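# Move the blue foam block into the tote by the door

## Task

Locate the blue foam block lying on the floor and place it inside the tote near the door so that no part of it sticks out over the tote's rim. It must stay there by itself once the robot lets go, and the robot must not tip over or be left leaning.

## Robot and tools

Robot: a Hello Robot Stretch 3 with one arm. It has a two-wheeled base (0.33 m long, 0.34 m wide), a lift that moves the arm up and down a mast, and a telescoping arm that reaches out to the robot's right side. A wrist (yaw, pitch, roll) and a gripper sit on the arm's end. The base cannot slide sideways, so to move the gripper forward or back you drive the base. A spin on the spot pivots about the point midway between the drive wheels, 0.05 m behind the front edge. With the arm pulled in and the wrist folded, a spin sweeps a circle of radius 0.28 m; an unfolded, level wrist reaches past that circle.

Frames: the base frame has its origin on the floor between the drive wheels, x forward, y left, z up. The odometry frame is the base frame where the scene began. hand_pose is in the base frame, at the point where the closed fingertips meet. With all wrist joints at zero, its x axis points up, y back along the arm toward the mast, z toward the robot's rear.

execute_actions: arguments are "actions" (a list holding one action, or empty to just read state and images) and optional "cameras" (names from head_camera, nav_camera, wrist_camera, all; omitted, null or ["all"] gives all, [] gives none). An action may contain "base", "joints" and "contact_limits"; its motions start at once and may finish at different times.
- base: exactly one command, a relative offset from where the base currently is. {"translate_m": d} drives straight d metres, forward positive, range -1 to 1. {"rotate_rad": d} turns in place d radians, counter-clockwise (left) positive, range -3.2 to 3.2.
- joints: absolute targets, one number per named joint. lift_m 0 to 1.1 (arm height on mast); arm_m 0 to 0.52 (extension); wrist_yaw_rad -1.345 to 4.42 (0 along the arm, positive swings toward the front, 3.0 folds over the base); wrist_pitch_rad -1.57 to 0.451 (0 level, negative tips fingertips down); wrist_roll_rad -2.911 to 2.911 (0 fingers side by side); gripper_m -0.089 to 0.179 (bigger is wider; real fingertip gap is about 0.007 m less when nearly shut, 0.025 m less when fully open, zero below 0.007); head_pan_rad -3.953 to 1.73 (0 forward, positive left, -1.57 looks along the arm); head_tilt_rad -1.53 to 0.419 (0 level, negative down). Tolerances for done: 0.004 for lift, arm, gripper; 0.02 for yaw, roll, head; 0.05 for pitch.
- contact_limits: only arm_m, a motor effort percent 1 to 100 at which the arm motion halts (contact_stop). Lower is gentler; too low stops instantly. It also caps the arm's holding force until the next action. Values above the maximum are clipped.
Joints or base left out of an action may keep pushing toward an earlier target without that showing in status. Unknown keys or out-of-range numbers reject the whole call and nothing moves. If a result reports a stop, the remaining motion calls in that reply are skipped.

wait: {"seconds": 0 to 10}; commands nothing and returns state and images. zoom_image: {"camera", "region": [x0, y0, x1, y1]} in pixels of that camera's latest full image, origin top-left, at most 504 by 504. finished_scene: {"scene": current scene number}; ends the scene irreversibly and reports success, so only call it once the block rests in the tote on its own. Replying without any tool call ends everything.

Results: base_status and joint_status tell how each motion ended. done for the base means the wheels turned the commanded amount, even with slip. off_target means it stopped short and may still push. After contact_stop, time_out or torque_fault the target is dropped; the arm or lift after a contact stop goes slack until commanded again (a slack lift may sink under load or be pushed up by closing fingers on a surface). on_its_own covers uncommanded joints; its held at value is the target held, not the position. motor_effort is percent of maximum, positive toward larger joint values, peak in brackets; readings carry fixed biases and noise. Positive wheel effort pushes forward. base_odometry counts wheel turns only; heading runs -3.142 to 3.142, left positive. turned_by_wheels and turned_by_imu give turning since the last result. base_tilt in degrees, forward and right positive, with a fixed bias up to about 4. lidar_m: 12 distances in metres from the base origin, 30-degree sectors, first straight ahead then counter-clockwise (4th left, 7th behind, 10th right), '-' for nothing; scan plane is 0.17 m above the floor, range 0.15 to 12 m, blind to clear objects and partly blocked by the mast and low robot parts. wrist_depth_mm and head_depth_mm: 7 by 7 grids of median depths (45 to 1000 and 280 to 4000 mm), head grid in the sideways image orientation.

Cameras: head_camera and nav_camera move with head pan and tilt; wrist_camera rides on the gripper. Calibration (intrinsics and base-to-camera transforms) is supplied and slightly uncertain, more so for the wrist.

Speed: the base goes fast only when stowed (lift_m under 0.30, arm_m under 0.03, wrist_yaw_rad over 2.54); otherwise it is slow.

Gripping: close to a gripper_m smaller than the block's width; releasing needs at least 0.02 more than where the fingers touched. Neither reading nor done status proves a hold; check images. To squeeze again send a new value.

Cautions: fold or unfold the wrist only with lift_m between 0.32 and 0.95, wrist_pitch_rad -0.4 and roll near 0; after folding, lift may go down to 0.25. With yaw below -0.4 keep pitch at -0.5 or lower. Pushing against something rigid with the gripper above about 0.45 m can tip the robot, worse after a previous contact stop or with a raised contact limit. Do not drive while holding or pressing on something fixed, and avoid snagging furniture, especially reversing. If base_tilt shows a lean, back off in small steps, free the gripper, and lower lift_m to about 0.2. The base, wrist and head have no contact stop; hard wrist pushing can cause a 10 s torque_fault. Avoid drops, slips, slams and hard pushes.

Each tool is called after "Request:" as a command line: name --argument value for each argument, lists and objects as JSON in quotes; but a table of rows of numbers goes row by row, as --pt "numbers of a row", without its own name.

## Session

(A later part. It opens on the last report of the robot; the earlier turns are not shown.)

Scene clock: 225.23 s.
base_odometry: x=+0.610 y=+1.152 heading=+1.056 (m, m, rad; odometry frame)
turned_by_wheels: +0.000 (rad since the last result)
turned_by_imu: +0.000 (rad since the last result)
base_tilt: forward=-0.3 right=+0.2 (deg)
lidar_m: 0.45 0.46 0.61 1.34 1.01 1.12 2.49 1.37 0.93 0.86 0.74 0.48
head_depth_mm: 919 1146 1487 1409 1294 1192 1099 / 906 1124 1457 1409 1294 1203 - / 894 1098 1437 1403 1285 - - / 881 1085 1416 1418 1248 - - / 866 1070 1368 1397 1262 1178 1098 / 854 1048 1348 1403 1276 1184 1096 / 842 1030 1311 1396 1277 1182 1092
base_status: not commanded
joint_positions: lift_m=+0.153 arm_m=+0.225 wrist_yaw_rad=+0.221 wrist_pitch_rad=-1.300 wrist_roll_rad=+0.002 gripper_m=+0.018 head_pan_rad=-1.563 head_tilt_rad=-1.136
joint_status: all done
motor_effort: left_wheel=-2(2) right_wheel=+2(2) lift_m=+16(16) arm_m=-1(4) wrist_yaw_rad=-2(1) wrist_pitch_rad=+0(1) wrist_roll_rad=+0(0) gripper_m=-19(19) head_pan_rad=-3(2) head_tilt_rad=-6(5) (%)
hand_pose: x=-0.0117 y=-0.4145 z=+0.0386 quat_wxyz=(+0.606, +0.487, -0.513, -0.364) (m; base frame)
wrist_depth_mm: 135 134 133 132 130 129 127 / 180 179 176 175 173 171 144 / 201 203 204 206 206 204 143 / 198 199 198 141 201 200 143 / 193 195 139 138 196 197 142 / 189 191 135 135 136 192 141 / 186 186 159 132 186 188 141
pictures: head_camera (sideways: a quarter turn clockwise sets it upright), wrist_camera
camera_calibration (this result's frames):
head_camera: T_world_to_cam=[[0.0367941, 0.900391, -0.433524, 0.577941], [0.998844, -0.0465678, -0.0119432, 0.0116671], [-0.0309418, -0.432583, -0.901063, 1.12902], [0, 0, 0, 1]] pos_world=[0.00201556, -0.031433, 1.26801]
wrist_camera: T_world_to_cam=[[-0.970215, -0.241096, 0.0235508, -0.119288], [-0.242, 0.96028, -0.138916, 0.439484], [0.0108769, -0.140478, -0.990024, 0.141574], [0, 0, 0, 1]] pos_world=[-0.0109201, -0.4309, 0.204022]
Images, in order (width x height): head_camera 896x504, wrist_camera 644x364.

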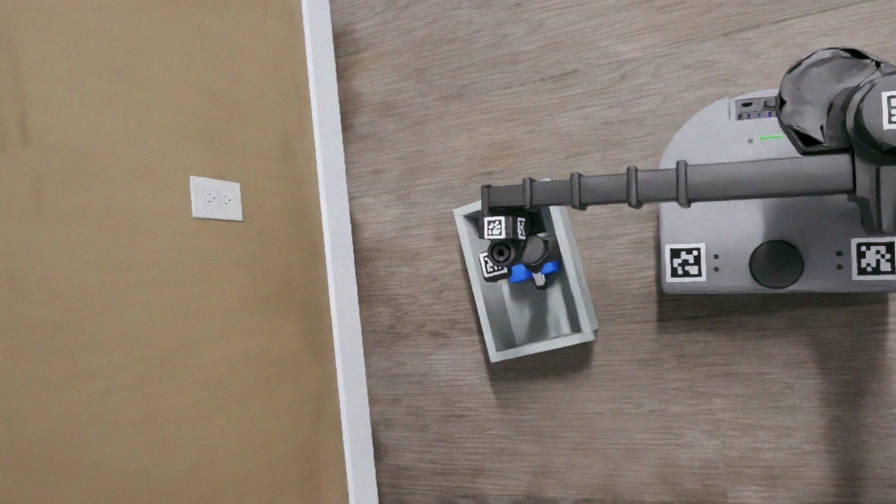

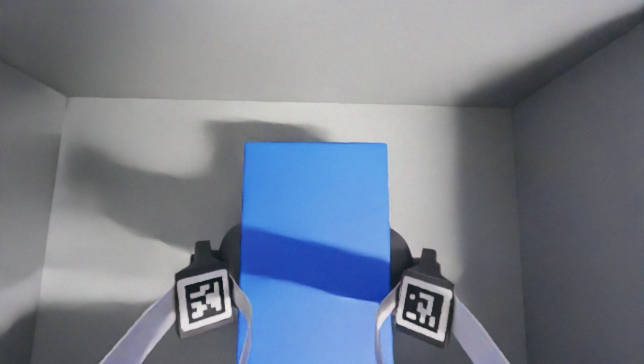

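Request:
execute_actions --actions '[{"joints":{"lift_m":0.143,"gripper_m":0.105}}]' --cameras '["wrist_camera"]'

Request:
execute_actions --actions '[{"joints":{"lift_m":0.29}}]' --cameras '["head_camera","wrist_camera"]'

Scene clock: 230.27 s.
base_odometry: x=+0.610 y=+1.152 heading=+1.056 (m, m, rad; odometry frame)
turned_by_wheels: +0.000 (rad since the last result)
turned_by_imu: +0.000 (rad since the last result)
base_tilt: forward=-0.4 right=+0.2 (deg)
lidar_m: 0.45 0.46 0.61 1.34 1.01 1.12 2.49 1.37 0.92 0.86 0.74 0.48
head_depth_mm: 920 1142 1479 1408 1295 1191 1102 / 905 1126 1457 1405 1288 1205 - / 894 1099 1440 1404 1286 - - / 881 1087 1413 1420 1256 - - / 864 1063 1378 1400 1266 1187 1097 / 855 1047 1345 1401 1279 1180 1098 / 839 1033 1315 1397 1280 1180 1097
base_status: not commanded
joint_positions: lift_m=+0.143 arm_m=+0.225 wrist_yaw_rad=+0.221 wrist_pitch_rad=-1.300 wrist_roll_rad=+0.002 gripper_m=+0.105 head_pan_rad=-1.563 head_tilt_rad=-1.136
joint_status: all done
motor_effort: left_wheel=-2(2) right_wheel=+2(1) lift_m=+16(17) arm_m=-3(2) wrist_yaw_rad=-2(1) wrist_pitch_rad=+0(0) wrist_roll_rad=+0(0) gripper_m=-1(79) head_pan_rad=-2(2) head_tilt_rad=-5(6) (%)
hand_pose: x=-0.0117 y=-0.4145 z=+0.0286 quat_wxyz=(+0.606, +0.487, -0.513, -0.364) (m; base frame)
wrist_depth_mm: 135 134 133 131 130 129 127 / 180 178 177 175 172 170 143 / 193 193 194 195 195 195 143 / 189 190 189 146 191 190 143 / 185 185 144 142 187 186 142 / 181 181 140 139 161 183 141 / 177 176 175 136 179 178 141
pictures: wrist_camera
camera_calibration (this result's frames):
wrist_camera: T_world_to_cam=[[-0.970215, -0.241098, 0.0235487, -0.119052], [-0.242002, 0.960293, -0.138828, 0.438073], [0.0108575, -0.140392, -0.990036, 0.131712], [0, 0, 0, 1]] pos_world=[-0.0109219, -0.43089, 0.19402]
Images, in order (width x height): wrist_camera 644x364.

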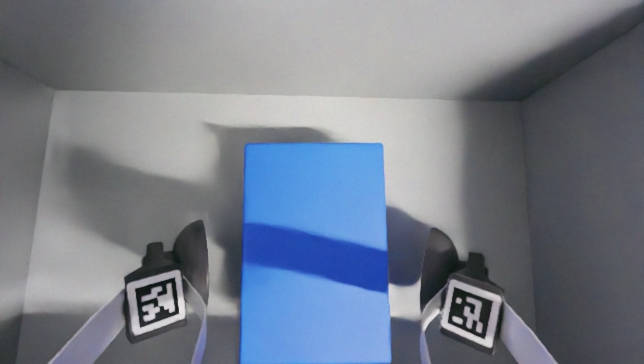

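Scene clock: 232.43 s.
base_odometry: x=+0.610 y=+1.152 heading=+1.056 (m, m, rad; odometry frame)
turned_by_wheels: +0.000 (rad since the last result)
turned_by_imu: +0.000 (rad since the last result)
base_tilt: forward=-0.3 right=+0.2 (deg)
lidar_m: 0.45 0.46 0.61 1.34 1.01 1.12 2.49 1.36 0.92 0.87 0.74 0.48
head_depth_mm: 918 1146 1485 1410 1288 1189 1131 / 906 1125 1454 1413 1292 1196 - / 893 1098 1438 1424 1286 - - / 881 1084 1412 1430 1260 - - / 868 1065 1381 1399 1264 1177 1095 / 856 1046 1347 1403 1280 1185 1094 / 839 1029 1316 1388 1276 1179 1096
base_status: not commanded
joint_positions: lift_m=+0.290 arm_m=+0.225 wrist_yaw_rad=+0.221 wrist_pitch_rad=-1.300 wrist_roll_rad=+0.002 gripper_m=+0.105 head_pan_rad=-1.563 head_tilt_rad=-1.136
joint_status: all done
motor_effort: left_wheel=-2(3) right_wheel=+2(2) lift_m=+23(24) arm_m=-2(2) wrist_yaw_rad=-2(2) wrist_pitch_rad=+0(0) wrist_roll_rad=+0(0) gripper_m=+0(0) head_pan_rad=-2(2) head_tilt_rad=-6(6) (%)
hand_pose: x=-0.0117 y=-0.4145 z=+0.1751 quat_wxyz=(+0.606, +0.487, -0.513, -0.364) (m; base frame)
wrist_depth_mm: 359 362 365 363 368 370 370 / 353 354 353 356 357 358 361 / 341 252 265 260 256 250 353 / 278 290 337 335 340 246 345 / 226 284 329 286 330 246 336 / 215 254 321 280 325 226 328 / 205 263 298 302 309 261 322
pictures: head_camera (sideways: a quarter turn clockwise sets it upright), wrist_camera
camera_calibration (this result's frames):
head_camera: T_world_to_cam=[[0.036794, 0.900391, -0.433524, 0.577941], [0.998844, -0.0465677, -0.0119432, 0.0116671], [-0.0309417, -0.432583, -0.901063, 1.12902], [0, 0, 0, 1]] pos_world=[0.00201557, -0.031433, 1.26801]
wrist_camera: T_world_to_cam=[[-0.970215, -0.241098, 0.0235488, -0.122503], [-0.242002, 0.960293, -0.138828, 0.458418], [0.0108575, -0.140392, -0.990036, 0.276809], [0, 0, 0, 1]] pos_world=[-0.0109219, -0.430888, 0.340577]
Images, in order (width x height): head_camera 896x504, wrist_camera 644x364.

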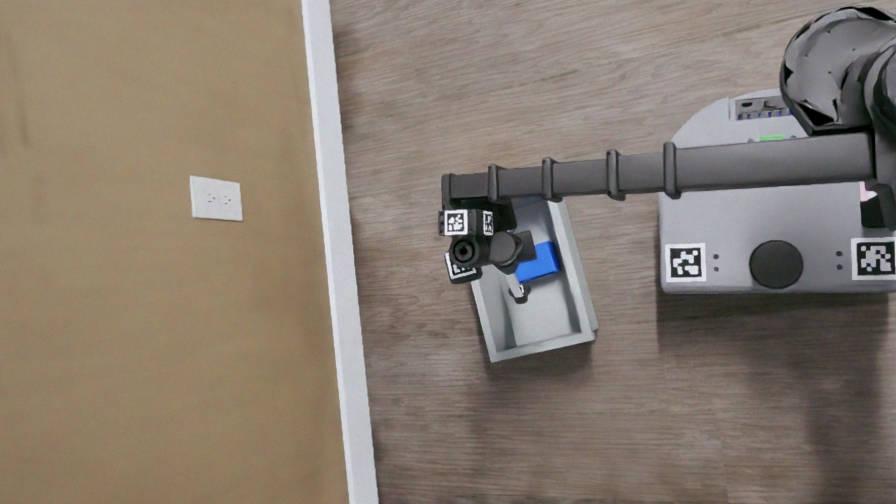

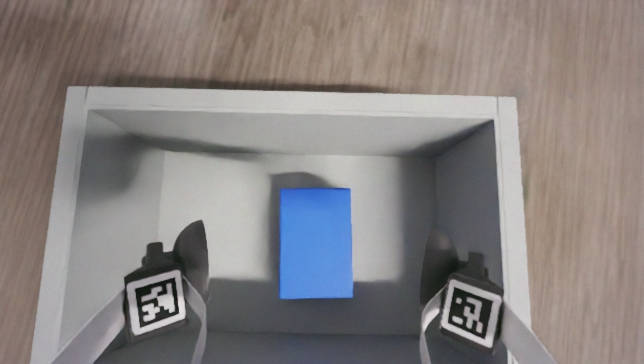

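Request:
finished_scene --scene 1

The scene is finished: the task was done.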